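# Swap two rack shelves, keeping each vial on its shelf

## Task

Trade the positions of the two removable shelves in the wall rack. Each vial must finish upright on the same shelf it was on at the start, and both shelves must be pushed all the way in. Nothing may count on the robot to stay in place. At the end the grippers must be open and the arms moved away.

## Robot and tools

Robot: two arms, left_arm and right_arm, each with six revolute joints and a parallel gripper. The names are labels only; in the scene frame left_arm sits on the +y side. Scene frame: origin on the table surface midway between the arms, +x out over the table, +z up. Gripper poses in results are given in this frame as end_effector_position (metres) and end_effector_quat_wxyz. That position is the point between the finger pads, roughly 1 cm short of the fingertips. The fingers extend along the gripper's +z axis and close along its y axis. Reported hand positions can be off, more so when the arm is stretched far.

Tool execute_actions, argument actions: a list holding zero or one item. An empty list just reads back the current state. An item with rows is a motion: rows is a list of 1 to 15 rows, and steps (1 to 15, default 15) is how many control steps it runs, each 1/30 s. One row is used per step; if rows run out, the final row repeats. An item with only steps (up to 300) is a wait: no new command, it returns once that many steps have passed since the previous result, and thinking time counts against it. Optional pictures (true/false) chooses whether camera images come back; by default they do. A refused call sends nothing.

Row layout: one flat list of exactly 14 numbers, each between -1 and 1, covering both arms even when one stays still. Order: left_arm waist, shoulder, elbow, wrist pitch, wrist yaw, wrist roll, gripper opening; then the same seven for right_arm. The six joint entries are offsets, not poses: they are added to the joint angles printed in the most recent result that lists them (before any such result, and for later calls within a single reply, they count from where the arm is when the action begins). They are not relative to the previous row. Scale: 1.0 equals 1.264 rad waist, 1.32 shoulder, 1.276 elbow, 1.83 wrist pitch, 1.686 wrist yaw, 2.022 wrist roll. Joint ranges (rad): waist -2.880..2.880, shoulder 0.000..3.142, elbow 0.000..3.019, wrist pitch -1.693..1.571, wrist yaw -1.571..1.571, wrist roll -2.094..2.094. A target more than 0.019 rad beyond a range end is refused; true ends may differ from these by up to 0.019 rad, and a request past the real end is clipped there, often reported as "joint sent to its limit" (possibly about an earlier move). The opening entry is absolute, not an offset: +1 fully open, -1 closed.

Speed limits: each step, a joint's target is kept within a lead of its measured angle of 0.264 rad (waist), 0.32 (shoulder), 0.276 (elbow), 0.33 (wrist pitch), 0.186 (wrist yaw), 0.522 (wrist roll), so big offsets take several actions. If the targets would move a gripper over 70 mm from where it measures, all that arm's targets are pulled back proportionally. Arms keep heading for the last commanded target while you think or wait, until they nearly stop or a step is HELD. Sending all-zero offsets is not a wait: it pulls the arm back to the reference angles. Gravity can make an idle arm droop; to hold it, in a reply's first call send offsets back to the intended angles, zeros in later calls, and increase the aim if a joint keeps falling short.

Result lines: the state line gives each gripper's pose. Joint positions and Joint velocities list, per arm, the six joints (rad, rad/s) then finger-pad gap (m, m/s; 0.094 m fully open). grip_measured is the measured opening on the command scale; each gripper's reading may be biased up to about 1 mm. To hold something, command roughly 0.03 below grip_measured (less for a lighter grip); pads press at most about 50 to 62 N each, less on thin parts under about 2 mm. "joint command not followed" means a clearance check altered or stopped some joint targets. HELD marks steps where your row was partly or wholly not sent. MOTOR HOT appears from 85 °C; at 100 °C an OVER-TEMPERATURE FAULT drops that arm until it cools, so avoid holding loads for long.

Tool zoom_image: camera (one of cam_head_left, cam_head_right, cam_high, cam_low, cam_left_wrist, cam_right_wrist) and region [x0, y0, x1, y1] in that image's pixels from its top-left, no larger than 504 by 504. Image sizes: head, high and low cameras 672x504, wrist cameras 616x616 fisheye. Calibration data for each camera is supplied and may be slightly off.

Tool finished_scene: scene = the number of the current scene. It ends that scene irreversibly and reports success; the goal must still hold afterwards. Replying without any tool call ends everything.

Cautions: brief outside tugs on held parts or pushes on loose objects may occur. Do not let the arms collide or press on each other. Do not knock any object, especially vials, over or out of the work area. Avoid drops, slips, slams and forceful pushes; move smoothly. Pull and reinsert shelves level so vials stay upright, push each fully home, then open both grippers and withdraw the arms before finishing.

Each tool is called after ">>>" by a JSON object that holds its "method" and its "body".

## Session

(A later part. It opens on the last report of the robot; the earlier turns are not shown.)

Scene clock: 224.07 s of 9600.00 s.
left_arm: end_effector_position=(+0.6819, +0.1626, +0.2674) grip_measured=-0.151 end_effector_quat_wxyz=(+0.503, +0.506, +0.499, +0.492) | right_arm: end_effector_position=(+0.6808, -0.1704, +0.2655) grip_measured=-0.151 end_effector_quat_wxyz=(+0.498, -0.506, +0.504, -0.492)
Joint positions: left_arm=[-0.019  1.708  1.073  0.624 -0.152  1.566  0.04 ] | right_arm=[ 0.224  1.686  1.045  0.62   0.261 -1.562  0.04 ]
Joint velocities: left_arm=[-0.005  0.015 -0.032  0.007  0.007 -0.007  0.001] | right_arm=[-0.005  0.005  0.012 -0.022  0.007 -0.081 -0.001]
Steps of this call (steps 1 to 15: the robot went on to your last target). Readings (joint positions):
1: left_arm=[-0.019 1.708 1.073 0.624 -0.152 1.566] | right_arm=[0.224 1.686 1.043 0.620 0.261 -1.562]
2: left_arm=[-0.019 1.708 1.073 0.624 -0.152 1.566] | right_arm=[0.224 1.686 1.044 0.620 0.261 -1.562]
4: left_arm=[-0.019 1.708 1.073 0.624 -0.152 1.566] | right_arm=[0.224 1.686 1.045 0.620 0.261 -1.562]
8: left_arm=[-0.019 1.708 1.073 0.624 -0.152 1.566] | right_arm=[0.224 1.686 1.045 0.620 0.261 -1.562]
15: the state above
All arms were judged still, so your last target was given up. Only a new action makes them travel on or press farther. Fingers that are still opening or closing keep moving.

>>> {"method": "execute_actions", "body": {"actions": [{"rows":[[0.01,0,0.045,0,0,0,-0.15,-0.01,-0.012,0.04,0,0,0,-0.15],[0.012,0,0.048,0,0,0,-0.15,-0.011,-0.016,0.04,0,0,0,-0.15],[0.014,0,0.051,0,0,0,-0.15,-0.012,-0.02,0.04,0,0,0,-0.15],[0.014,0,0.054,0,0,0,-0.15,-0.012,-0.024,0.04,0,0,0,-0.15]]}], "pictures": false}}

>>> {"method": "execute_actions", "body": {"actions": [{"steps":10}], "pictures": false}}

Scene clock: 229.53 s of 9600.00 s.
left_arm: end_effector_position=(+0.6861, +0.1676, +0.2762) grip_measured=-0.151 end_effector_quat_wxyz=(+0.505, +0.499, +0.498, +0.498) | right_arm: end_effector_position=(+0.6813, -0.1724, +0.2655) grip_measured=-0.151 end_effector_quat_wxyz=(+0.497, -0.505, +0.504, -0.493)
Joint positions: left_arm=[-0.011  1.708  1.089  0.624 -0.152  1.566  0.04 ] | right_arm=[ 0.221  1.686  1.045  0.62   0.261 -1.562  0.04 ]
Joint velocities: left_arm=[ 0.005 -0.024 -0.002 -0.017  0.051 -0.022 -0.   ] | right_arm=[-0.015 -0.005  0.002  0.002  0.066 -0.007 -0.   ]
Steps of this call (steps 1 to 90: nothing new was sent; then 1.97 s passed at rest; steps 91 to 105: all 15 steps of this action). Readings (joint positions):
91: left_arm=[-0.019 1.708 1.073 0.624 -0.152 1.566] | right_arm=[0.224 1.686 1.045 0.620 0.261 -1.562]
92: left_arm=[-0.019 1.708 1.074 0.624 -0.152 1.566] | right_arm=[0.224 1.686 1.045 0.620 0.261 -1.562]
94: left_arm=[-0.017 1.708 1.076 0.624 -0.152 1.566] | right_arm=[0.223 1.686 1.045 0.620 0.261 -1.562]
98: left_arm=[-0.013 1.708 1.087 0.624 -0.152 1.566] | right_arm=[0.221 1.686 1.045 0.620 0.261 -1.562]
105: the state above

Scene clock: 229.87 s of 9600.00 s.
left_arm: end_effector_position=(+0.6861, +0.1676, +0.2762) grip_measured=-0.151 end_effector_quat_wxyz=(+0.505, +0.499, +0.498, +0.498) | right_arm: end_effector_position=(+0.6813, -0.1724, +0.2655) grip_measured=-0.151 end_effector_quat_wxyz=(+0.497, -0.505, +0.504, -0.493)
Joint positions: left_arm=[-0.011  1.708  1.089  0.624 -0.152  1.566  0.04 ] | right_arm=[ 0.221  1.686  1.045  0.62   0.261 -1.562  0.04 ]
Joint velocities: left_arm=[ 0.005 -0.005  0.012 -0.007 -0.051 -0.007 -0.001] | right_arm=[-0.015 -0.005 -0.007  0.002  0.037  0.007 -0.001]
Steps of this call (steps 1 to 10: the robot went on to your last target). Readings (joint positions):
1: left_arm=[-0.011 1.708 1.089 0.624 -0.152 1.566] | right_arm=[0.221 1.686 1.045 0.620 0.261 -1.562]
2: left_arm=[-0.011 1.708 1.089 0.624 -0.152 1.566] | right_arm=[0.221 1.686 1.045 0.620 0.261 -1.562]
4: left_arm=[-0.011 1.708 1.089 0.624 -0.152 1.566] | right_arm=[0.221 1.686 1.045 0.620 0.261 -1.562]
8: left_arm=[-0.011 1.708 1.089 0.624 -0.152 1.566] | right_arm=[0.221 1.686 1.045 0.620 0.261 -1.562]
10: the state above

>>> {"method": "execute_actions", "body": {"actions": [{"rows":[[0,0,0.03,0,0,0,0,0,0,0.04,0.012,0,0,0.1],[0,0,0.03,0,0,0,0,0,0,0.04,0.015,0,0,0.1],[0,0,0.03,0,0,0,0,0,0,0.04,0.017,0,0,0.1],[0,0,0.03,0,0,0,0,0,0,0.04,0.017,0,0,0.1],[0,0,0.03,0,0,0,0,0,0,0.046,0.017,0,0,0.1],[0,0,0.03,0,0,0,0,0,0,0.05,0.017,0,0,0.1],[0,0,0.03,0,0,0,0,0,0,0.056,0.017,0,0,0.1]]}], "pictures": false}}

>>> {"method": "execute_actions", "body": {"actions": [{"steps":10}], "pictures": false}}

Scene clock: 234.87 s of 9600.00 s.
left_arm: end_effector_position=(+0.6861, +0.1676, +0.2762) grip_measured=-0.001 end_effector_quat_wxyz=(+0.505, +0.499, +0.498, +0.498) | right_arm: end_effector_position=(+0.6850, -0.1714, +0.2778) grip_measured=+0.098 end_effector_quat_wxyz=(+0.507, -0.496, +0.499, -0.498)
Joint positions: left_arm=[-0.011  1.708  1.089  0.624 -0.152  1.566  0.047] | right_arm=[ 0.221  1.686  1.062  0.633  0.261 -1.562  0.052]
Joint velocities: left_arm=[-0.024 -0.005  0.007  0.002  0.007 -0.022  0.001] | right_arm=[ 0.005  0.005 -0.012  0.007 -0.022  0.022 -0.   ]
Steps of this call (steps 1 to 15: the robot went on to your last target; steps 16 to 90: nothing new was sent; then 1.50 s passed at rest; steps 91 to 105: all 15 steps of this action). Readings (joint positions):
91: left_arm=[-0.011 1.708 1.089 0.624 -0.152 1.566] | right_arm=[0.221 1.686 1.045 0.621 0.261 -1.562]
92: left_arm=[-0.011 1.708 1.089 0.624 -0.152 1.566] | right_arm=[0.221 1.686 1.045 0.623 0.261 -1.562]
94: left_arm=[-0.011 1.708 1.089 0.624 -0.152 1.566] | right_arm=[0.221 1.686 1.045 0.628 0.261 -1.562]
98: left_arm=[-0.011 1.708 1.089 0.624 -0.152 1.566] | right_arm=[0.221 1.686 1.050 0.631 0.261 -1.562]
105: the state above

Scene clock: 235.20 s of 9600.00 s.
left_arm: end_effector_position=(+0.6861, +0.1676, +0.2762) grip_measured=-0.001 end_effector_quat_wxyz=(+0.505, +0.499, +0.498, +0.498) | right_arm: end_effector_position=(+0.6850, -0.1714, +0.2778) grip_measured=+0.098 end_effector_quat_wxyz=(+0.507, -0.496, +0.499, -0.498)
Joint positions: left_arm=[-0.011  1.708  1.089  0.624 -0.152  1.566  0.047] | right_arm=[ 0.221  1.686  1.062  0.633  0.261 -1.562  0.052]
Joint velocities: left_arm=[ 0.015 -0.015 -0.017 -0.002  0.022  0.022  0.001] | right_arm=[ 0.005  0.005 -0.002  0.002  0.037  0.037 -0.001]
Steps of this call (steps 1 to 10: the robot went on to your last target). Readings (joint positions):
1: left_arm=[-0.011 1.708 1.089 0.624 -0.152 1.566] | right_arm=[0.221 1.686 1.062 0.633 0.261 -1.562]
2: left_arm=[-0.011 1.708 1.089 0.624 -0.152 1.566] | right_arm=[0.221 1.686 1.062 0.633 0.261 -1.562]
4: left_arm=[-0.011 1.708 1.089 0.624 -0.152 1.566] | right_arm=[0.221 1.686 1.062 0.633 0.261 -1.562]
8: left_arm=[-0.011 1.708 1.089 0.624 -0.152 1.566] | right_arm=[0.221 1.686 1.062 0.633 0.261 -1.562]
10: the state above

>>> {"method": "execute_actions", "body": {"actions": [{"rows":[[0.007,0.003,0.048,-0.004,0.003,0,0,-0.008,0.007,0.049,-0.004,-0.003,0,0],[0.008,0.007,0.054,-0.005,0.003,0,0,-0.009,0.011,0.055,-0.006,-0.004,0,0],[0.008,0.013,0.062,-0.007,0.004,0,0,-0.01,0.016,0.063,-0.008,-0.005,0,0],[0.009,0.019,0.071,-0.009,0.004,0,0,-0.011,0.022,0.071,-0.01,-0.006,0,0],[0.009,0.025,0.079,-0.011,0.004,0,0,-0.013,0.027,0.079,-0.012,-0.007,0,0],[0.01,0.03,0.088,-0.012,0.005,0,0,-0.014,0.033,0.088,-0.014,-0.007,0,0],[0.01,0.036,0.096,-0.014,0.005,0,0,-0.015,0.038,0.096,-0.016,-0.008,0,0],[0.011,0.042,0.105,-0.016,0.006,0,0,-0.017,0.044,0.104,-0.018,-0.009,0,0],[0.012,0.048,0.113,-0.018,0.006,0,0,-0.018,0.049,0.112,-0.02,-0.01,0,0],[0.012,0.054,0.122,-0.019,0.006,0,0,-0.019,0.055,0.12,-0.022,-0.011,0,0],[0.013,0.06,0.13,-0.021,0.007,0,0,-0.021,0.06,0.129,-0.024,-0.012,0,0],[0.013,0.066,0.139,-0.023,0.007,0,0,-0.022,0.066,0.137,-0.026,-0.013,0,0],[0.014,0.071,0.147,-0.025,0.007,0,0,-0.023,0.071,0.145,-0.028,-0.014,0,0],[0.015,0.076,0.154,-0.026,0.008,0,0,-0.024,0.075,0.152,-0.03,-0.015,0,0],[0.015,0.079,0.158,-0.027,0.008,0,0,-0.025,0.078,0.156,-0.031,-0.015,0,0]]}], "pictures": false}}

>>> {"method": "execute_actions", "body": {"actions": [{"steps":20}]}}

Scene clock: 242.40 s of 9600.00 s.
left_arm: end_effector_position=(+0.7278, +0.1632, +0.2814) grip_measured=-0.001 end_effector_quat_wxyz=(+0.509, +0.498, +0.495, +0.499) | right_arm: end_effector_position=(+0.7257, -0.1696, +0.2868) grip_measured=+0.002 end_effector_quat_wxyz=(+0.510, -0.495, +0.497, -0.499)
Joint positions: left_arm=[-0.006  1.796  1.224  0.586 -0.143  1.566  0.047] | right_arm=[ 0.203  1.764  1.193  0.588  0.24  -1.562  0.047]
Joint velocities: left_arm=[ 0.024  0.21   0.256 -0.071  0.022 -0.037  0.001] | right_arm=[-0.054  0.2    0.232 -0.09  -0.022  0.007  0.001]
Steps of this call (steps 1 to 15: the robot went on to your last target; steps 16 to 90: nothing new was sent; then 3.70 s passed at rest; steps 91 to 105: all 15 steps of this action). Readings (joint positions):
91: left_arm=[-0.011 1.708 1.090 0.624 -0.152 1.566] | right_arm=[0.221 1.686 1.063 0.633 0.260 -1.562]
92: left_arm=[-0.011 1.708 1.091 0.623 -0.151 1.566] | right_arm=[0.221 1.686 1.064 0.631 0.259 -1.562]
94: left_arm=[-0.011 1.713 1.102 0.618 -0.150 1.566] | right_arm=[0.221 1.689 1.073 0.625 0.256 -1.562]
98: left_arm=[-0.011 1.739 1.149 0.607 -0.147 1.566] | right_arm=[0.217 1.712 1.117 0.613 0.251 -1.562]
105: the state above

Scene clock: 243.07 s of 9600.00 s.
left_arm: end_effector_position=(+0.7332, +0.1649, +0.2737) grip_measured=-0.001 end_effector_quat_wxyz=(+0.504, +0.501, +0.499, +0.497) | right_arm: end_effector_position=(+0.7312, -0.1718, +0.2805) grip_measured=+0.002 end_effector_quat_wxyz=(+0.505, -0.497, +0.500, -0.498)
Joint positions: left_arm=[-0.002  1.814  1.237  0.579 -0.143  1.566  0.047] | right_arm=[ 0.198  1.78   1.205  0.581  0.239 -1.562  0.047]
Joint velocities: left_arm=[-0.005  0.005 -0.012 -0.002  0.11   0.007 -0.001] | right_arm=[ 0.005  0.015  0.007 -0.002  0.022 -0.051  0.001]
Steps of this call (steps 1 to 20: the robot went on to your last target). Readings (joint positions):
1: left_arm=[-0.005 1.802 1.231 0.583 -0.143 1.566] | right_arm=[0.202 1.770 1.200 0.586 0.240 -1.562]
2: left_arm=[-0.004 1.807 1.235 0.582 -0.143 1.566] | right_arm=[0.200 1.775 1.204 0.584 0.240 -1.562]
4: left_arm=[-0.003 1.812 1.237 0.580 -0.143 1.566] | right_arm=[0.199 1.779 1.205 0.582 0.240 -1.562]
8: left_arm=[-0.002 1.814 1.237 0.579 -0.143 1.566] | right_arm=[0.198 1.780 1.205 0.581 0.239 -1.562]
20: the state above
camera_calibration (this result's frames):
cam_left_wrist: T_world_to_cam=[[-0.00495371, -0.00319619, -0.999983, 0.277332], [-0.570764, 0.821114, 0.000202973, 0.290651], [0.821099, 0.570755, -0.00589183, -0.571852], [0, 0, 0, 1]] pos_world=[0.636814, 0.0886158, 0.273899]
cam_right_wrist: T_world_to_cam=[[-0.0117328, -0.00829787, 0.999897, -0.277269], [-0.568785, -0.822375, -0.0134988, 0.285221], [0.822402, -0.568885, 0.00492907, -0.577698], [0, 0, 0, 1]] pos_world=[0.634077, -0.0963855, 0.283938]

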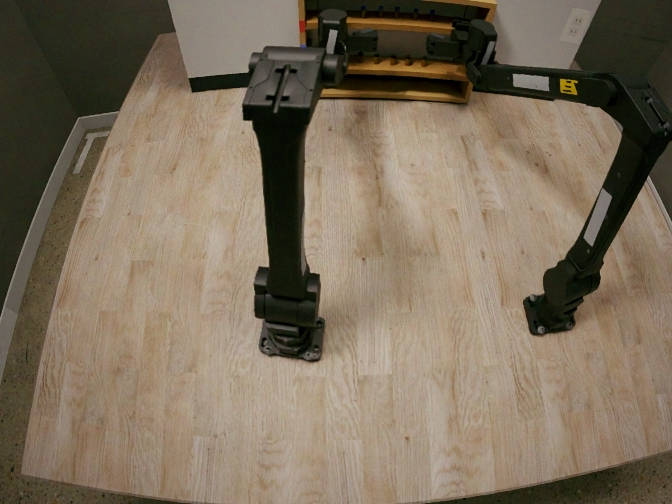

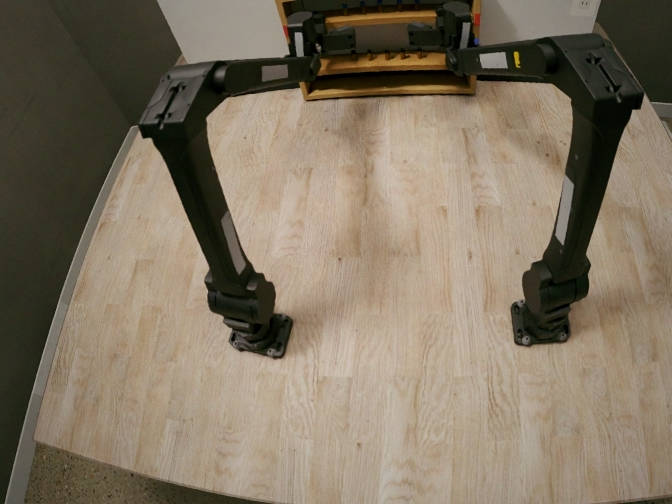

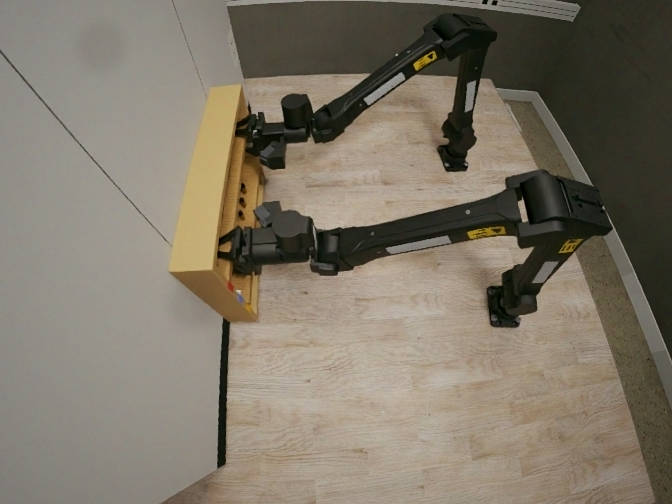

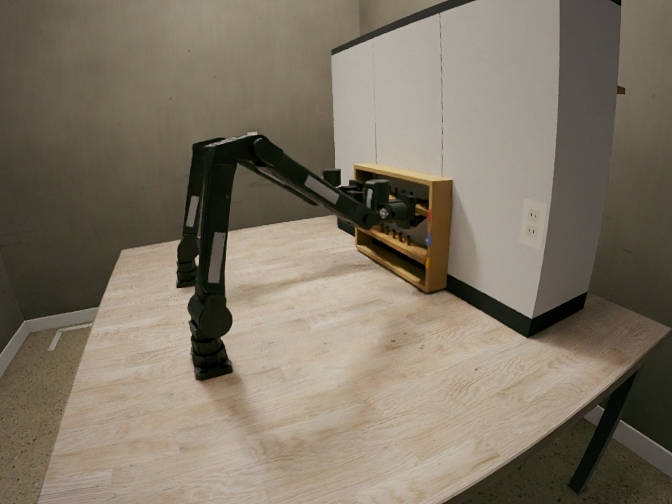

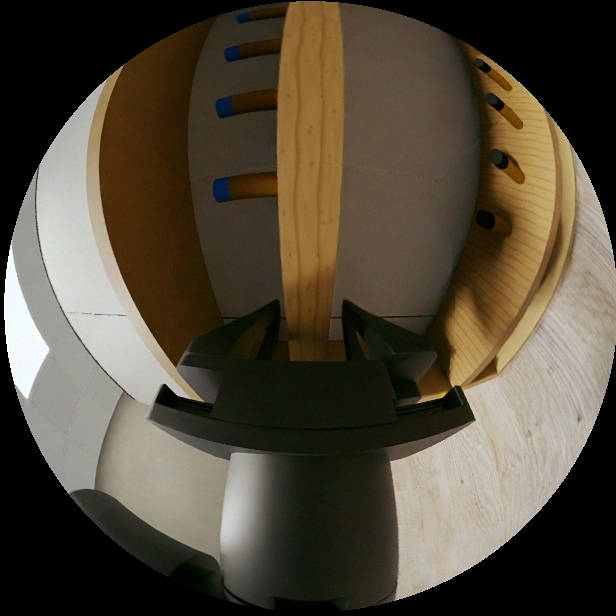

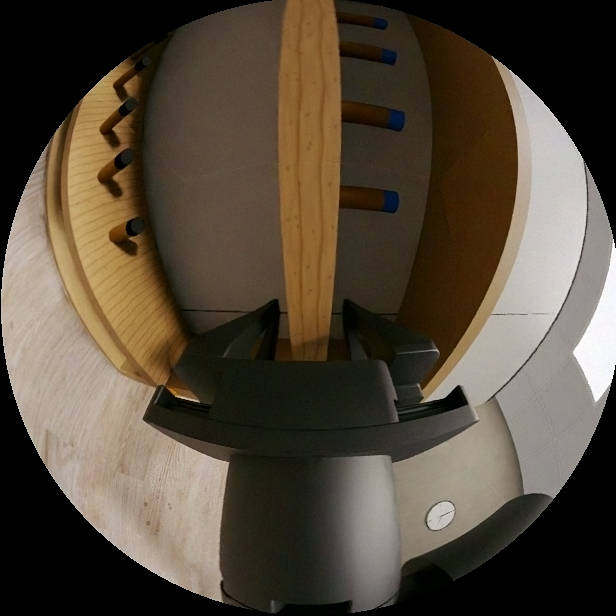

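>>> {"method": "execute_actions", "body": {"actions": [{"rows":[[0,0,0.04,0,0,0,-0.2,0,0,0.03,0,0,0,-0.2],[0,0,0.044,0,0,0,-0.3,0,0,0.03,0,0,0,-0.3],[0,0,0.046,0,0,0,-0.4,0,0,0.03,0,0,0,-0.4],[0,0,0.046,0,0,0,-0.45,0,0,0.03,0,0,0,-0.45],[0,0,0.046,0,0,0,-0.5,0,0,0.03,0,0,0,-0.5],[0,0,0.046,0,0,0,-0.55,0,0,0.03,0,0,0,-0.55],[0,0,0.04,0,0,0,-0.58,0,0,0.03,0,0,0,-0.58],[0,0,0.03,0,0,0,-0.61,0,0,0.03,0,0,0,-0.61],[0,0,0.02,0,0,0,-0.64,0,0,0.02,0,0,0,-0.64],[0,-0.01,0.01,0.005,0,0,-0.66,0,-0.012,0.01,0.005,0,0,-0.665]]}], "pictures": false}}

>>> {"method": "execute_actions", "body": {"actions": [{"rows":[[-0.005,-0.023,-0.004,0.012,-0.003,0,-0.66,0.007,-0.027,-0.004,0.012,0.003,0,-0.665],[-0.006,-0.026,-0.009,0.013,-0.004,0,-0.66,0.007,-0.03,-0.009,0.013,0.004,0,-0.665],[-0.006,-0.029,-0.013,0.014,-0.004,0,-0.66,0.008,-0.033,-0.013,0.013,0.004,0,-0.665],[-0.007,-0.032,-0.018,0.015,-0.004,0,-0.66,0.009,-0.036,-0.017,0.014,0.005,0,-0.665],[-0.007,-0.035,-0.022,0.015,-0.004,0,-0.66,0.009,-0.039,-0.021,0.015,0.005,0,-0.665],[-0.007,-0.039,-0.026,0.016,-0.005,0,-0.66,0.01,-0.043,-0.026,0.016,0.006,0,-0.665],[-0.008,-0.042,-0.031,0.017,-0.005,0,-0.66,0.011,-0.046,-0.03,0.017,0.006,0,-0.665],[-0.008,-0.045,-0.035,0.018,-0.005,0,-0.66,0.012,-0.049,-0.034,0.017,0.007,0,-0.665],[-0.009,-0.048,-0.04,0.019,-0.006,0,-0.66,0.012,-0.052,-0.039,0.018,0.007,0,-0.665],[-0.009,-0.051,-0.044,0.02,-0.006,0,-0.66,0.013,-0.055,-0.043,0.019,0.008,0,-0.665],[-0.009,-0.054,-0.048,0.021,-0.006,0,-0.66,0.014,-0.058,-0.047,0.02,0.008,0,-0.665],[-0.01,-0.057,-0.053,0.021,-0.007,0,-0.66,0.014,-0.061,-0.052,0.021,0.009,0,-0.665],[-0.01,-0.06,-0.057,0.022,-0.007,0,-0.66,0.015,-0.064,-0.056,0.021,0.009,0,-0.665],[-0.011,-0.063,-0.062,0.023,-0.007,0,-0.66,0.016,-0.067,-0.06,0.022,0.01,0,-0.665],[-0.011,-0.066,-0.066,0.024,-0.007,0,-0.66,0.016,-0.07,-0.064,0.023,0.01,0,-0.665]]}], "pictures": false}}

>>> {"method": "execute_actions", "body": {"actions": [{"steps":12}], "pictures": false}}

>>> {"method": "execute_actions", "body": {"actions": [{"rows":[[-0.005,-0.023,-0.004,0.012,-0.003,0,-0.66,0.007,-0.027,-0.004,0.012,0.003,0,-0.665],[-0.006,-0.026,-0.009,0.013,-0.004,0,-0.66,0.007,-0.03,-0.009,0.013,0.004,0,-0.665],[-0.006,-0.029,-0.013,0.014,-0.004,0,-0.66,0.008,-0.033,-0.013,0.013,0.004,0,-0.665],[-0.007,-0.032,-0.018,0.015,-0.004,0,-0.66,0.009,-0.036,-0.017,0.014,0.005,0,-0.665],[-0.007,-0.035,-0.022,0.015,-0.004,0,-0.66,0.009,-0.039,-0.021,0.015,0.005,0,-0.665],[-0.007,-0.039,-0.026,0.016,-0.005,0,-0.66,0.01,-0.043,-0.026,0.016,0.006,0,-0.665],[-0.008,-0.042,-0.031,0.017,-0.005,0,-0.66,0.011,-0.046,-0.03,0.017,0.006,0,-0.665],[-0.008,-0.045,-0.035,0.018,-0.005,0,-0.66,0.012,-0.049,-0.034,0.017,0.007,0,-0.665],[-0.009,-0.048,-0.04,0.019,-0.006,0,-0.66,0.012,-0.052,-0.039,0.018,0.007,0,-0.665],[-0.009,-0.051,-0.044,0.02,-0.006,0,-0.66,0.013,-0.055,-0.043,0.019,0.008,0,-0.665],[-0.009,-0.054,-0.048,0.021,-0.006,0,-0.66,0.014,-0.058,-0.047,0.02,0.008,0,-0.665],[-0.01,-0.057,-0.053,0.021,-0.007,0,-0.66,0.014,-0.061,-0.052,0.021,0.009,0,-0.665],[-0.01,-0.06,-0.057,0.022,-0.007,0,-0.66,0.015,-0.064,-0.056,0.021,0.009,0,-0.665],[-0.011,-0.063,-0.062,0.023,-0.007,0,-0.66,0.016,-0.067,-0.06,0.022,0.01,0,-0.665],[-0.011,-0.066,-0.066,0.024,-0.007,0,-0.66,0.016,-0.07,-0.064,0.023,0.01,0,-0.665]]}], "pictures": false}}

>>> {"method": "execute_actions", "body": {"actions": [{"steps":12}], "pictures": false}}

Scene clock: 262.43 s of 9600.00 s.
left_arm: end_effector_position=(+0.7339, +0.1648, +0.2759) grip_measured=-0.626 end_effector_quat_wxyz=(+0.505, +0.500, +0.497, +0.498) | right_arm: end_effector_position=(+0.7312, -0.1718, +0.2806) grip_measured=-0.631 end_effector_quat_wxyz=(+0.505, -0.497, +0.500, -0.498)
Joint positions: left_arm=[-0.002  1.814  1.24   0.58  -0.143  1.569  0.018] | right_arm=[ 0.198  1.78   1.205  0.581  0.239 -1.562  0.017]
Joint velocities: left_arm=[ 0.005 -0.005 -0.012 -0.012 -0.022  0.022 -0.001] | right_arm=[-0.015 -0.015  0.007  0.007  0.007  0.051 -0.   ]
Steps of this call (steps 1 to 15: the robot went on to your last target; steps 16 to 90: nothing new was sent; then 15.87 s passed at rest; steps 91 to 105: all 15 steps of this action). Readings (joint positions):
91: left_arm=[-0.002 1.814 1.237 0.579 -0.143 1.566] | right_arm=[0.198 1.780 1.205 0.581 0.239 -1.562]
92: left_arm=[-0.002 1.814 1.237 0.579 -0.143 1.566] | right_arm=[0.198 1.780 1.205 0.581 0.239 -1.562]
94: left_arm=[-0.002 1.814 1.237 0.579 -0.143 1.566] | right_arm=[0.198 1.780 1.205 0.581 0.239 -1.562]
98: left_arm=[-0.002 1.814 1.240 0.579 -0.143 1.566] | right_arm=[0.198 1.780 1.205 0.581 0.239 -1.562]
105: the state above

Scene clock: 262.93 s of 9600.00 s.
left_arm: end_effector_position=(+0.7109, +0.1644, +0.2761) grip_measured=-0.626 end_effector_quat_wxyz=(+0.505, +0.501, +0.496, +0.498) | right_arm: end_effector_position=(+0.7076, -0.1720, +0.2802) grip_measured=-0.631 end_effector_quat_wxyz=(+0.505, -0.497, +0.500, -0.497)
Joint positions: left_arm=[-0.009  1.763  1.167  0.601 -0.148  1.569  0.018] | right_arm=[ 0.209  1.729  1.133  0.601  0.25  -1.562  0.017]
Joint velocities: left_arm=[-0.024 -0.132 -0.154  0.046 -0.037  0.007  0.   ] | right_arm=[ 0.005 -0.122 -0.149  0.042  0.022 -0.007 -0.001]
Steps of this call (steps 1 to 15: all 15 steps of this action). Readings (joint positions):
1: left_arm=[-0.002 1.813 1.240 0.581 -0.143 1.569] | right_arm=[0.198 1.780 1.205 0.582 0.239 -1.562]
2: left_arm=[-0.002 1.813 1.239 0.582 -0.143 1.569] | right_arm=[0.198 1.779 1.203 0.584 0.239 -1.562]
4: left_arm=[-0.003 1.809 1.232 0.587 -0.143 1.569] | right_arm=[0.199 1.775 1.196 0.588 0.240 -1.562]
8: left_arm=[-0.005 1.792 1.208 0.592 -0.144 1.569] | right_arm=[0.203 1.759 1.173 0.593 0.243 -1.562]
15: the state above

Scene clock: 263.33 s of 9600.00 s.
left_arm: end_effector_position=(+0.7072, +0.1646, +0.2760) grip_measured=-0.626 end_effector_quat_wxyz=(+0.504, +0.501, +0.497, +0.498) | right_arm: end_effector_position=(+0.7039, -0.1720, +0.2804) grip_measured=-0.631 end_effector_quat_wxyz=(+0.505, -0.498, +0.500, -0.497)
Joint positions: left_arm=[-0.01   1.754  1.156  0.603 -0.148  1.569  0.018] | right_arm=[ 0.21   1.72   1.122  0.603  0.251 -1.562  0.017]
Joint velocities: left_arm=[-0.015 -0.024 -0.002  0.007 -0.022 -0.007 -0.001] | right_arm=[-0.015 -0.005 -0.007  0.017 -0.051  0.007 -0.001]
Steps of this call (steps 1 to 12: the robot went on to your last target). Readings (joint positions):
1: left_arm=[-0.009 1.759 1.162 0.602 -0.148 1.569] | right_arm=[0.209 1.726 1.128 0.603 0.250 -1.562]
2: left_arm=[-0.009 1.757 1.159 0.602 -0.148 1.569] | right_arm=[0.210 1.723 1.125 0.603 0.250 -1.562]
4: left_arm=[-0.010 1.754 1.156 0.602 -0.148 1.569] | right_arm=[0.210 1.721 1.122 0.603 0.251 -1.562]
8: left_arm=[-0.010 1.754 1.156 0.603 -0.148 1.569] | right_arm=[0.210 1.720 1.122 0.603 0.251 -1.562]
12: the state above

Scene clock: 263.83 s of 9600.00 s.
left_arm: end_effector_position=(+0.6833, +0.1640, +0.2757) grip_measured=-0.626 end_effector_quat_wxyz=(+0.505, +0.502, +0.496, +0.497) | right_arm: end_effector_position=(+0.6796, -0.1723, +0.2794) grip_measured=-0.631 end_effector_quat_wxyz=(+0.505, -0.498, +0.500, -0.497)
Joint positions: left_arm=[-0.017  1.702  1.083  0.623 -0.154  1.569  0.018] | right_arm=[ 0.222  1.669  1.049  0.623  0.262 -1.562  0.017]
Joint velocities: left_arm=[-0.024 -0.132 -0.144  0.042 -0.081  0.007 -0.   ] | right_arm=[ 0.015 -0.093 -0.139  0.051  0.007 -0.095  0.001]
Steps of this call (steps 1 to 15: all 15 steps of this action). Readings (joint positions):
1: left_arm=[-0.010 1.754 1.155 0.603 -0.148 1.569] | right_arm=[0.210 1.720 1.121 0.603 0.251 -1.562]
2: left_arm=[-0.010 1.754 1.154 0.604 -0.148 1.569] | right_arm=[0.211 1.720 1.119 0.605 0.251 -1.562]
4: left_arm=[-0.010 1.750 1.147 0.609 -0.148 1.569] | right_arm=[0.211 1.716 1.113 0.609 0.251 -1.562]
8: left_arm=[-0.013 1.733 1.123 0.614 -0.150 1.569] | right_arm=[0.215 1.699 1.090 0.614 0.256 -1.562]
15: the state above

Scene clock: 264.23 s of 9600.00 s.
left_arm: end_effector_position=(+0.6795, +0.1639, +0.2755) grip_measured=-0.626 end_effector_quat_wxyz=(+0.505, +0.503, +0.496, +0.497) | right_arm: end_effector_position=(+0.6758, -0.1724, +0.2794) grip_measured=-0.631 end_effector_quat_wxyz=(+0.504, -0.499, +0.500, -0.497)
Joint positions: left_arm=[-0.018  1.694  1.071  0.625 -0.154  1.569  0.018] | right_arm=[ 0.223  1.66   1.038  0.624  0.263 -1.562  0.017]
Joint velocities: left_arm=[-0.015 -0.005 -0.007 -0.002 -0.037  0.037  0.   ] | right_arm=[ 0.005 -0.005  0.012  0.002 -0.022  0.051 -0.001]
Steps of this call (steps 1 to 12: the robot went on to your last target). Readings (joint positions):
1: left_arm=[-0.018 1.699 1.078 0.624 -0.154 1.569] | right_arm=[0.222 1.665 1.045 0.624 0.262 -1.562]
2: left_arm=[-0.018 1.696 1.074 0.625 -0.154 1.569] | right_arm=[0.223 1.663 1.041 0.624 0.262 -1.562]
4: left_arm=[-0.018 1.694 1.071 0.625 -0.154 1.569] | right_arm=[0.223 1.660 1.038 0.624 0.263 -1.562]
8: left_arm=[-0.018 1.694 1.071 0.625 -0.154 1.569] | right_arm=[0.223 1.660 1.038 0.624 0.263 -1.562]
12: the state above

>>> {"method": "execute_actions", "body": {"actions": [{"rows":[[-0.005,-0.028,0.006,0.016,-0.003,0,-0.66,0.007,-0.032,0.008,0.016,0.003,0,-0.665],[-0.006,-0.033,0.002,0.018,-0.004,0,-0.66,0.008,-0.037,0.004,0.018,0.004,0,-0.665],[-0.006,-0.037,-0.003,0.02,-0.004,0,-0.66,0.009,-0.041,-0.001,0.02,0.005,0,-0.665],[-0.007,-0.041,-0.008,0.021,-0.004,0,-0.66,0.009,-0.045,-0.006,0.021,0.005,0,-0.665],[-0.007,-0.044,-0.013,0.022,-0.005,0,-0.66,0.01,-0.048,-0.011,0.022,0.006,0,-0.665],[-0.008,-0.048,-0.018,0.023,-0.005,0,-0.66,0.011,-0.052,-0.016,0.023,0.006,0,-0.665],[-0.008,-0.051,-0.023,0.024,-0.005,0,-0.66,0.012,-0.055,-0.02,0.023,0.007,0,-0.665],[-0.009,-0.055,-0.028,0.025,-0.006,0,-0.66,0.013,-0.059,-0.025,0.024,0.008,0,-0.665],[-0.009,-0.058,-0.033,0.026,-0.006,0,-0.66,0.014,-0.062,-0.03,0.025,0.008,0,-0.665],[-0.01,-0.062,-0.038,0.027,-0.006,0,-0.66,0.015,-0.066,-0.035,0.026,0.009,0,-0.665],[-0.01,-0.065,-0.043,0.028,-0.007,0,-0.66,0.015,-0.069,-0.04,0.027,0.009,0,-0.665],[-0.011,-0.069,-0.048,0.029,-0.007,0,-0.66,0.016,-0.073,-0.045,0.028,0.01,0,-0.665],[-0.011,-0.072,-0.053,0.03,-0.007,0,-0.66,0.017,-0.076,-0.049,0.029,0.011,0,-0.665],[-0.012,-0.076,-0.058,0.031,-0.008,0,-0.66,0.018,-0.08,-0.054,0.03,0.011,0,-0.665],[-0.012,-0.079,-0.063,0.032,-0.008,0,-0.66,0.019,-0.083,-0.059,0.031,0.012,0,-0.665]]}], "pictures": false}}

>>> {"method": "execute_actions", "body": {"actions": [{"steps":20}], "pictures": false}}

Scene clock: 271.50 s of 9600.00 s.
left_arm: end_effector_position=(+0.6532, +0.1635, +0.2758) grip_measured=-0.626 end_effector_quat_wxyz=(+0.506, +0.502, +0.495, +0.497) | right_arm: end_effector_position=(+0.6492, -0.1725, +0.2794) grip_measured=-0.631 end_effector_quat_wxyz=(+0.505, -0.498, +0.500, -0.497)
Joint positions: left_arm=[-0.028  1.637  0.993  0.649 -0.162  1.569  0.018] | right_arm=[ 0.238  1.603  0.962  0.646  0.277 -1.562  0.017]
Joint velocities: left_arm=[-0.024 -0.132 -0.173  0.066  0.007  0.007 -0.001] | right_arm=[ 0.034 -0.122 -0.168  0.066  0.007  0.022  0.001]
Steps of this call (steps 1 to 30: the robot went on to your last target; steps 31 to 90: nothing new was sent; then 3.77 s passed at rest; steps 91 to 105: all 15 steps of this action). Readings (joint positions):
91: left_arm=[-0.019 1.694 1.071 0.626 -0.154 1.569] | right_arm=[0.224 1.660 1.038 0.625 0.263 -1.562]
92: left_arm=[-0.019 1.693 1.070 0.627 -0.154 1.569] | right_arm=[0.224 1.660 1.038 0.626 0.264 -1.562]
94: left_arm=[-0.020 1.690 1.065 0.631 -0.155 1.569] | right_arm=[0.225 1.657 1.032 0.630 0.266 -1.562]
98: left_arm=[-0.022 1.672 1.040 0.638 -0.158 1.569] | right_arm=[0.229 1.638 1.008 0.636 0.270 -1.562]
105: the state above

Scene clock: 272.17 s of 9600.00 s.
left_arm: end_effector_position=(+0.6488, +0.1634, +0.2769) grip_measured=-0.626 end_effector_quat_wxyz=(+0.507, +0.502, +0.495, +0.497) | right_arm: end_effector_position=(+0.6448, -0.1723, +0.2806) grip_measured=-0.631 end_effector_quat_wxyz=(+0.506, -0.497, +0.499, -0.497)
Joint positions: left_arm=[-0.029  1.626  0.981  0.653 -0.162  1.569  0.018] | right_arm=[ 0.24   1.593  0.95   0.65   0.279 -1.562  0.017]
Joint velocities: left_arm=[-0.015 -0.015  0.012  0.002 -0.022  0.007 -0.   ] | right_arm=[ 0.005 -0.005 -0.017 -0.012 -0.066 -0.037 -0.001]
Steps of this call (steps 1 to 20: the robot went on to your last target). Readings (joint positions):
1: left_arm=[-0.028 1.633 0.988 0.650 -0.162 1.569] | right_arm=[0.239 1.599 0.957 0.648 0.278 -1.562]
2: left_arm=[-0.029 1.629 0.984 0.651 -0.162 1.569] | right_arm=[0.240 1.596 0.953 0.648 0.279 -1.562]
4: left_arm=[-0.029 1.627 0.981 0.651 -0.162 1.569] | right_arm=[0.240 1.593 0.950 0.649 0.279 -1.562]
8: left_arm=[-0.029 1.626 0.981 0.653 -0.162 1.569] | right_arm=[0.240 1.593 0.950 0.650 0.279 -1.562]
20: the state above

>>> {"method": "execute_actions", "body": {"actions": [{"rows":[[0,-0.005,0.007,0.017,0,0,-0.66,0,0,0.008,0.017,0,0,-0.665],[0,-0.002,0.005,0.019,0,0,-0.66,0,0.003,0.006,0.019,0,0,-0.665],[0,0.002,0.004,0.022,0,0,-0.66,0,0.007,0.004,0.022,0,0,-0.665],[0,0.005,0.002,0.025,0,0,-0.66,0,0.01,0.002,0.026,0,0,-0.665],[0,0.008,0,0.029,0,0,-0.66,0,0.013,0.001,0.029,0,0,-0.665],[0,0.011,-0.001,0.032,0,0,-0.66,0,0.016,-0.001,0.033,0,0,-0.665],[0,0.015,-0.003,0.035,0,0,-0.66,0,0.019,-0.003,0.036,0,0,-0.665],[0,0.018,-0.004,0.039,0,0,-0.66,0,0.023,-0.005,0.04,0,0,-0.665],[0,0.021,-0.006,0.042,0,0,-0.66,0,0.026,-0.006,0.043,0,0,-0.665],[0,0.024,-0.007,0.045,0,0,-0.66,0,0.029,-0.008,0.047,0,0,-0.665],[0,0.028,-0.009,0.049,0,0,-0.66,0,0.032,-0.01,0.05,0,0,-0.665],[0,0.031,-0.01,0.052,0,0,-0.66,0,0.035,-0.011,0.054,0,0,-0.665],[0,0.034,-0.012,0.056,0,0,-0.66,0,0.039,-0.013,0.057,0,0,-0.665],[0,0.037,-0.013,0.059,0,0,-0.66,0,0.042,-0.015,0.061,0,0,-0.665],[0,0.04,-0.015,0.062,0,0,-0.66,0,0.045,-0.016,0.064,0,0,-0.665]]}], "pictures": false}}

>>> {"method": "execute_actions", "body": {"actions": [{"steps":15}], "pictures": false}}

Scene clock: 279.77 s of 9600.00 s.
left_arm: end_effector_position=(+0.6502, +0.1632, +0.2452) grip_measured=-0.626 end_effector_quat_wxyz=(+0.504, +0.504, +0.497, +0.495) | right_arm: end_effector_position=(+0.6454, -0.1722, +0.2494) grip_measured=-0.631 end_effector_quat_wxyz=(+0.503, -0.500, +0.501, -0.496)
Joint positions: left_arm=[-0.029  1.682  0.957  0.724 -0.162  1.569  0.018] | right_arm=[ 0.24   1.647  0.923  0.722  0.279 -1.562  0.017]
Joint velocities: left_arm=[-0.005  0.142 -0.081  0.159 -0.037  0.007 -0.001] | right_arm=[-0.024  0.151 -0.071  0.178 -0.051 -0.007 -0.   ]
Steps of this call (steps 1 to 15: the robot went on to your last target; steps 16 to 90: nothing new was sent; then 4.10 s passed at rest; steps 91 to 105: all 15 steps of this action). Readings (joint positions):
91: left_arm=[-0.029 1.627 0.981 0.653 -0.162 1.569] | right_arm=[0.240 1.593 0.950 0.650 0.279 -1.562]
92: left_arm=[-0.029 1.627 0.981 0.653 -0.162 1.569] | right_arm=[0.240 1.593 0.950 0.651 0.279 -1.562]
94: left_arm=[-0.029 1.630 0.981 0.660 -0.162 1.569] | right_arm=[0.240 1.595 0.948 0.657 0.279 -1.562]
98: left_arm=[-0.029 1.644 0.974 0.683 -0.162 1.569] | right_arm=[0.240 1.608 0.941 0.680 0.279 -1.562]
105: the state above

Scene clock: 280.27 s of 9600.00 s.
left_arm: end_effector_position=(+0.6502, +0.1632, +0.2358) grip_measured=-0.626 end_effector_quat_wxyz=(+0.502, +0.506, +0.498, +0.493) | right_arm: end_effector_position=(+0.6455, -0.1721, +0.2403) grip_measured=-0.631 end_effector_quat_wxyz=(+0.501, -0.502, +0.503, -0.494)
Joint positions: left_arm=[-0.029  1.697  0.951  0.736 -0.162  1.569  0.018] | right_arm=[ 0.24   1.661  0.917  0.735  0.279 -1.56   0.017]
Joint velocities: left_arm=[ 0.005  0.015  0.002  0.012 -0.066 -0.051  0.   ] | right_arm=[-0.005 -0.015 -0.007  0.017 -0.007 -0.022  0.001]
Steps of this call (steps 1 to 15: the robot went on to your last target). Readings (joint positions):
1: left_arm=[-0.029 1.687 0.955 0.728 -0.162 1.569] | right_arm=[0.240 1.652 0.921 0.727 0.279 -1.562]
2: left_arm=[-0.029 1.691 0.953 0.731 -0.162 1.569] | right_arm=[0.240 1.656 0.919 0.730 0.279 -1.561]
4: left_arm=[-0.029 1.696 0.951 0.732 -0.162 1.569] | right_arm=[0.240 1.661 0.917 0.731 0.279 -1.560]
8: left_arm=[-0.029 1.697 0.951 0.735 -0.162 1.569] | right_arm=[0.240 1.661 0.917 0.734 0.279 -1.560]
15: the state above

>>> {"method": "execute_actions", "body": {"actions": [{"rows":[[0,-0.012,0.008,0.02,0,0,-0.66,0,-0.006,0.009,0.02,0,-0.002,-0.665],[0,-0.01,0.007,0.024,0,0,-0.66,0,-0.004,0.008,0.024,0,-0.002,-0.665],[0,-0.007,0.005,0.028,0,0,-0.66,0,-0.001,0.006,0.028,0,-0.002,-0.665],[0,-0.004,0.004,0.032,0,0,-0.66,0,0.003,0.004,0.032,0,-0.002,-0.665],[0,-0.001,0.002,0.035,0,0,-0.66,0,0.006,0.002,0.036,0,-0.002,-0.665],[0,0.003,0,0.039,0,0,-0.66,0,0.009,0.001,0.039,0,-0.002,-0.665],[0,0.006,-0.001,0.042,0,0,-0.66,0,0.012,-0.001,0.043,0,-0.002,-0.665],[0,0.009,-0.003,0.046,0,0,-0.66,0,0.016,-0.003,0.047,0,-0.002,-0.665],[0,0.012,-0.004,0.049,0,0,-0.66,0,0.019,-0.004,0.05,0,-0.002,-0.665],[0,0.015,-0.006,0.053,0,0,-0.66,0,0.022,-0.006,0.054,0,-0.002,-0.665],[0,0.018,-0.008,0.056,0,0,-0.66,0,0.025,-0.008,0.058,0,-0.002,-0.665],[0,0.022,-0.009,0.06,0,0,-0.66,0,0.028,-0.01,0.061,0,-0.002,-0.665],[0,0.025,-0.011,0.064,0,0,-0.66,0,0.032,-0.012,0.065,0,-0.002,-0.665],[0,0.028,-0.012,0.067,0,0,-0.66,0,0.035,-0.013,0.069,0,-0.002,-0.665],[0,0.031,-0.014,0.07,0,0,-0.66,0,0.038,-0.015,0.072,0,-0.002,-0.665]]}], "pictures": false}}

>>> {"method": "execute_actions", "body": {"actions": [{"steps":15}]}}

Scene clock: 286.70 s of 9600.00 s.
left_arm: end_effector_position=(+0.6486, +0.1629, +0.2200) grip_measured=-0.626 end_effector_quat_wxyz=(+0.509, +0.500, +0.492, +0.498) | right_arm: end_effector_position=(+0.6438, -0.1726, +0.2236) grip_measured=-0.631 end_effector_quat_wxyz=(+0.508, -0.495, +0.498, -0.498)
Joint positions: left_arm=[-0.03   1.738  0.93   0.822 -0.161  1.571  0.018] | right_arm=[ 0.24   1.703  0.894  0.823  0.279 -1.562  0.017]
Joint velocities: left_arm=[-0.005  0.181 -0.081  0.173  0.022  0.081  0.   ] | right_arm=[-0.005  0.161 -0.076  0.159  0.007 -0.037 -0.001]
Steps of this call (steps 1 to 15: the robot went on to your last target; steps 16 to 90: nothing new was sent; then 2.93 s passed at rest; steps 91 to 105: all 15 steps of this action). Readings (joint positions):
91: left_arm=[-0.029 1.697 0.951 0.737 -0.162 1.569] | right_arm=[0.240 1.661 0.917 0.736 0.279 -1.560]
92: left_arm=[-0.029 1.697 0.951 0.740 -0.162 1.569] | right_arm=[0.240 1.661 0.917 0.738 0.279 -1.560]
94: left_arm=[-0.029 1.697 0.950 0.751 -0.162 1.569] | right_arm=[0.240 1.662 0.916 0.748 0.279 -1.560]
98: left_arm=[-0.029 1.702 0.946 0.778 -0.162 1.570] | right_arm=[0.240 1.668 0.911 0.777 0.279 -1.561]
105: the state above

Scene clock: 287.20 s of 9600.00 s.
left_arm: end_effector_position=(+0.6480, +0.1625, +0.2072) grip_measured=-0.626 end_effector_quat_wxyz=(+0.505, +0.504, +0.495, +0.495) | right_arm: end_effector_position=(+0.6430, -0.1729, +0.2110) grip_measured=-0.631 end_effector_quat_wxyz=(+0.504, -0.500, +0.501, -0.496)
Joint positions: left_arm=[-0.03   1.756  0.922  0.834 -0.161  1.57   0.018] | right_arm=[ 0.24   1.722  0.886  0.835  0.279 -1.562  0.017]
Joint velocities: left_arm=[-0.015 -0.005 -0.012 -0.007  0.007 -0.022  0.   ] | right_arm=[-0.005 -0.024  0.007  0.007  0.037 -0.037  0.   ]
Steps of this call (steps 1 to 15: the robot went on to your last target). Readings (joint positions):
1: left_arm=[-0.030 1.743 0.928 0.827 -0.161 1.571] | right_arm=[0.240 1.709 0.892 0.827 0.279 -1.562]
2: left_arm=[-0.030 1.748 0.926 0.829 -0.161 1.571] | right_arm=[0.240 1.713 0.890 0.829 0.279 -1.562]
4: left_arm=[-0.030 1.754 0.923 0.830 -0.161 1.571] | right_arm=[0.240 1.720 0.887 0.831 0.279 -1.562]
8: left_arm=[-0.030 1.756 0.922 0.832 -0.161 1.570] | right_arm=[0.240 1.722 0.886 0.833 0.279 -1.562]
15: the state above
camera_calibration (this result's frames):
cam_left_wrist: T_world_to_cam=[[-0.0064102, 0.00128886, -0.999979, 0.210583], [-0.562592, 0.826721, 0.00467196, 0.236913], [0.82671, 0.56261, -0.00457435, -0.503515], [0, 0, 0, 1]] pos_world=[0.550895, 0.0871505, 0.207168]
cam_right_wrist: T_world_to_cam=[[-0.00506878, -0.00623495, 0.999968, -0.212786], [-0.567288, -0.82348, -0.00801008, 0.230993], [0.823504, -0.567311, 0.000637028, -0.504989], [0, 0, 0, 1]] pos_world=[0.545822, -0.097594, 0.214951]

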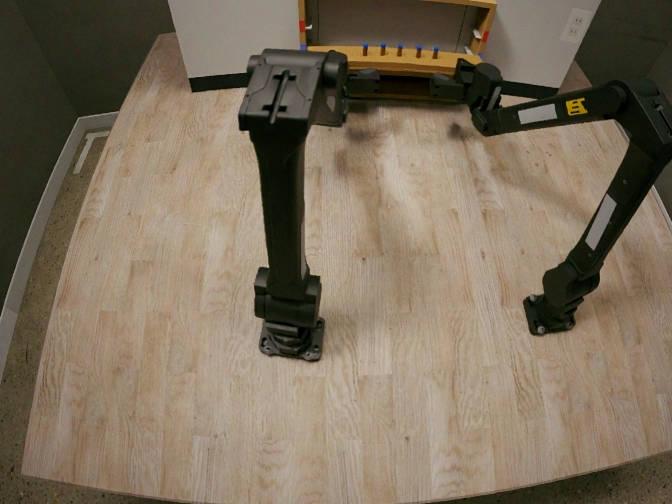

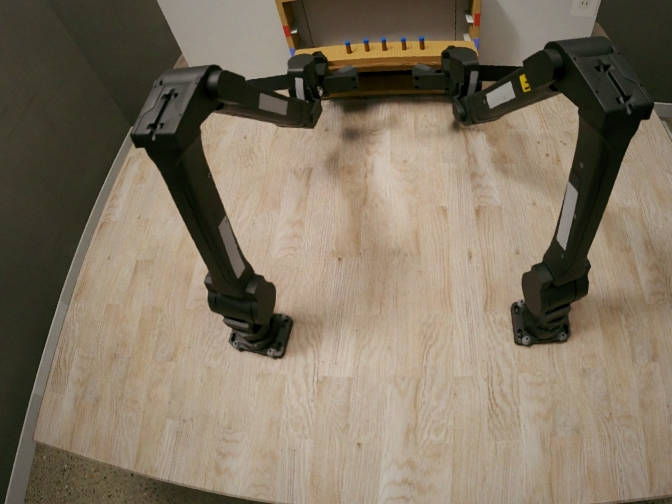

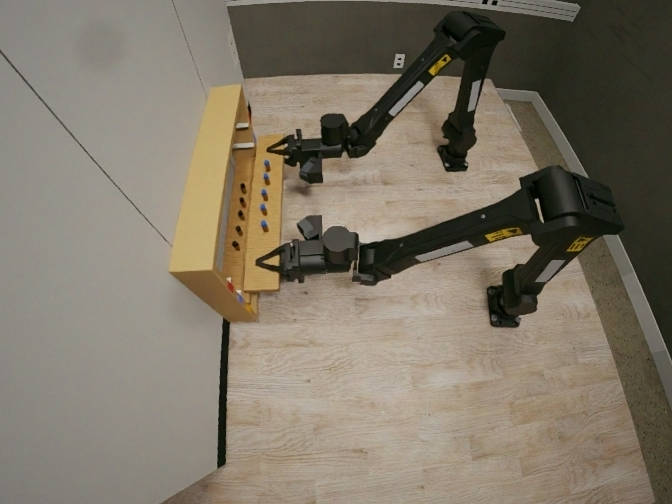

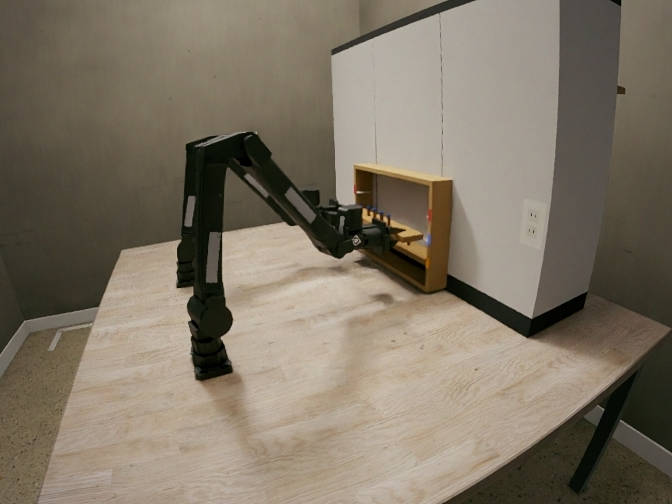

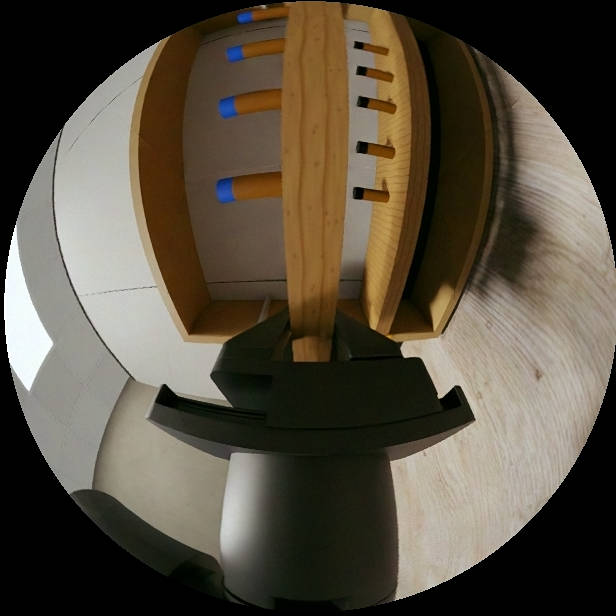

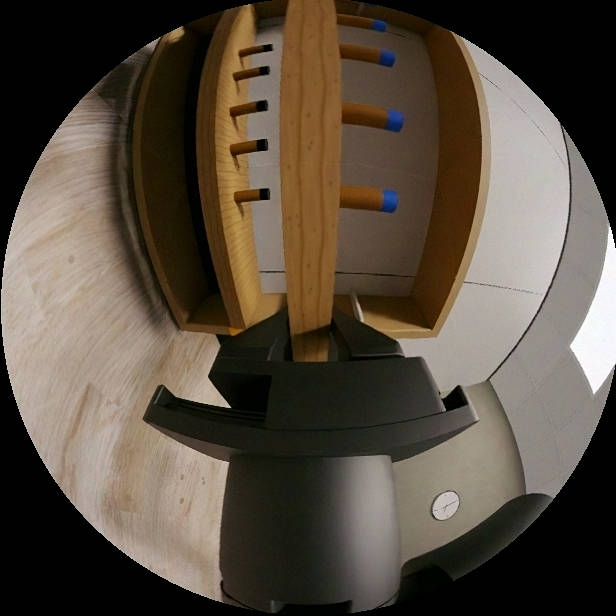

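>>> {"method": "execute_actions", "body": {"actions": [{"rows":[[0.006,-0.011,0.02,0.01,0.002,0,-0.66,-0.003,-0.006,0.02,0.01,-0.002,0,-0.665],[0.008,-0.011,0.035,0.005,0.003,0,-0.66,-0.005,-0.006,0.036,0.005,-0.003,0,-0.665],[0.009,-0.008,0.046,0.002,0.003,0,-0.66,-0.006,-0.003,0.048,0.002,-0.004,0,-0.665],[0.01,-0.004,0.053,0,0.004,0,-0.66,-0.007,0.002,0.055,0,-0.005,0,-0.665],[0.011,0.001,0.061,-0.002,0.004,0,-0.66,-0.009,0.007,0.063,-0.002,-0.005,0,-0.665],[0.013,0.006,0.069,-0.004,0.005,0,-0.66,-0.01,0.012,0.071,-0.003,-0.006,0,-0.665],[0.014,0.011,0.077,-0.006,0.005,0,-0.66,-0.012,0.017,0.08,-0.005,-0.007,0,-0.665],[0.015,0.016,0.085,-0.008,0.006,0,-0.66,-0.013,0.022,0.088,-0.007,-0.008,0,-0.665],[0.017,0.02,0.093,-0.01,0.006,0,-0.66,-0.015,0.028,0.096,-0.009,-0.009,0,-0.665],[0.018,0.025,0.101,-0.012,0.007,0,-0.66,-0.016,0.033,0.104,-0.01,-0.01,0,-0.665],[0.019,0.03,0.109,-0.014,0.007,0,-0.66,-0.018,0.038,0.112,-0.012,-0.011,0,-0.665],[0.02,0.035,0.117,-0.016,0.008,0,-0.66,-0.02,0.043,0.12,-0.014,-0.011,0,-0.665],[0.022,0.04,0.125,-0.018,0.008,0,-0.66,-0.021,0.048,0.128,-0.016,-0.012,0,-0.665],[0.023,0.045,0.133,-0.019,0.009,0,-0.66,-0.023,0.053,0.136,-0.017,-0.013,0,-0.665],[0.024,0.049,0.14,-0.021,0.009,0,-0.66,-0.024,0.058,0.144,-0.019,-0.014,0,-0.665]]}], "pictures": false}}

>>> {"method": "execute_actions", "body": {"actions": [{"steps":15}], "pictures": false}}

Scene clock: 298.03 s of 9600.00 s.
left_arm: end_effector_position=(+0.6818, +0.1649, +0.2088) grip_measured=-0.626 end_effector_quat_wxyz=(+0.505, +0.503, +0.496, +0.497) | right_arm: end_effector_position=(+0.6782, -0.1703, +0.2131) grip_measured=-0.631 end_effector_quat_wxyz=(+0.505, -0.499, +0.500, -0.496)
Joint positions: left_arm=[-0.015  1.819  1.024  0.798 -0.15   1.57   0.018] | right_arm=[ 0.225  1.788  0.99   0.8    0.264 -1.562  0.017]
Joint velocities: left_arm=[ 0.034  0.19   0.276 -0.1    0.11   0.066  0.   ] | right_arm=[-0.044  0.181  0.266 -0.1   -0.037  0.095  0.   ]
Steps of this call (steps 1 to 15: the robot went on to your last target; steps 16 to 90: nothing new was sent; then 7.33 s passed at rest; steps 91 to 105: all 15 steps of this action). Readings (joint positions):
91: left_arm=[-0.030 1.756 0.922 0.834 -0.159 1.570] | right_arm=[0.240 1.722 0.886 0.835 0.279 -1.562]
92: left_arm=[-0.030 1.756 0.922 0.834 -0.159 1.570] | right_arm=[0.240 1.722 0.886 0.835 0.279 -1.562]
94: left_arm=[-0.030 1.756 0.923 0.833 -0.158 1.570] | right_arm=[0.240 1.722 0.887 0.834 0.279 -1.562]
98: left_arm=[-0.027 1.769 0.946 0.822 -0.158 1.570] | right_arm=[0.238 1.735 0.910 0.823 0.277 -1.562]
105: the state above

Scene clock: 298.53 s of 9600.00 s.
left_arm: end_effector_position=(+0.6882, +0.1650, +0.2058) grip_measured=-0.626 end_effector_quat_wxyz=(+0.503, +0.504, +0.497, +0.496) | right_arm: end_effector_position=(+0.6850, -0.1701, +0.2104) grip_measured=-0.631 end_effector_quat_wxyz=(+0.504, -0.500, +0.501, -0.496)
Joint positions: left_arm=[-0.014  1.835  1.042  0.791 -0.149  1.57   0.018] | right_arm=[ 0.222  1.804  1.01   0.793  0.261 -1.562  0.017]
Joint velocities: left_arm=[-0.005 -0.005  0.007  0.022 -0.051 -0.037  0.   ] | right_arm=[-0.005 -0.015 -0.007  0.002 -0.022  0.037  0.   ]
Steps of this call (steps 1 to 15: the robot went on to your last target). Readings (joint positions):
1: left_arm=[-0.015 1.825 1.032 0.795 -0.149 1.570] | right_arm=[0.224 1.794 0.999 0.798 0.262 -1.562]
2: left_arm=[-0.014 1.830 1.038 0.794 -0.149 1.570] | right_arm=[0.223 1.799 1.005 0.796 0.261 -1.562]
4: left_arm=[-0.014 1.834 1.042 0.792 -0.149 1.570] | right_arm=[0.222 1.804 1.010 0.795 0.261 -1.562]
8: left_arm=[-0.014 1.835 1.042 0.791 -0.149 1.570] | right_arm=[0.222 1.804 1.010 0.793 0.261 -1.562]
15: the state above


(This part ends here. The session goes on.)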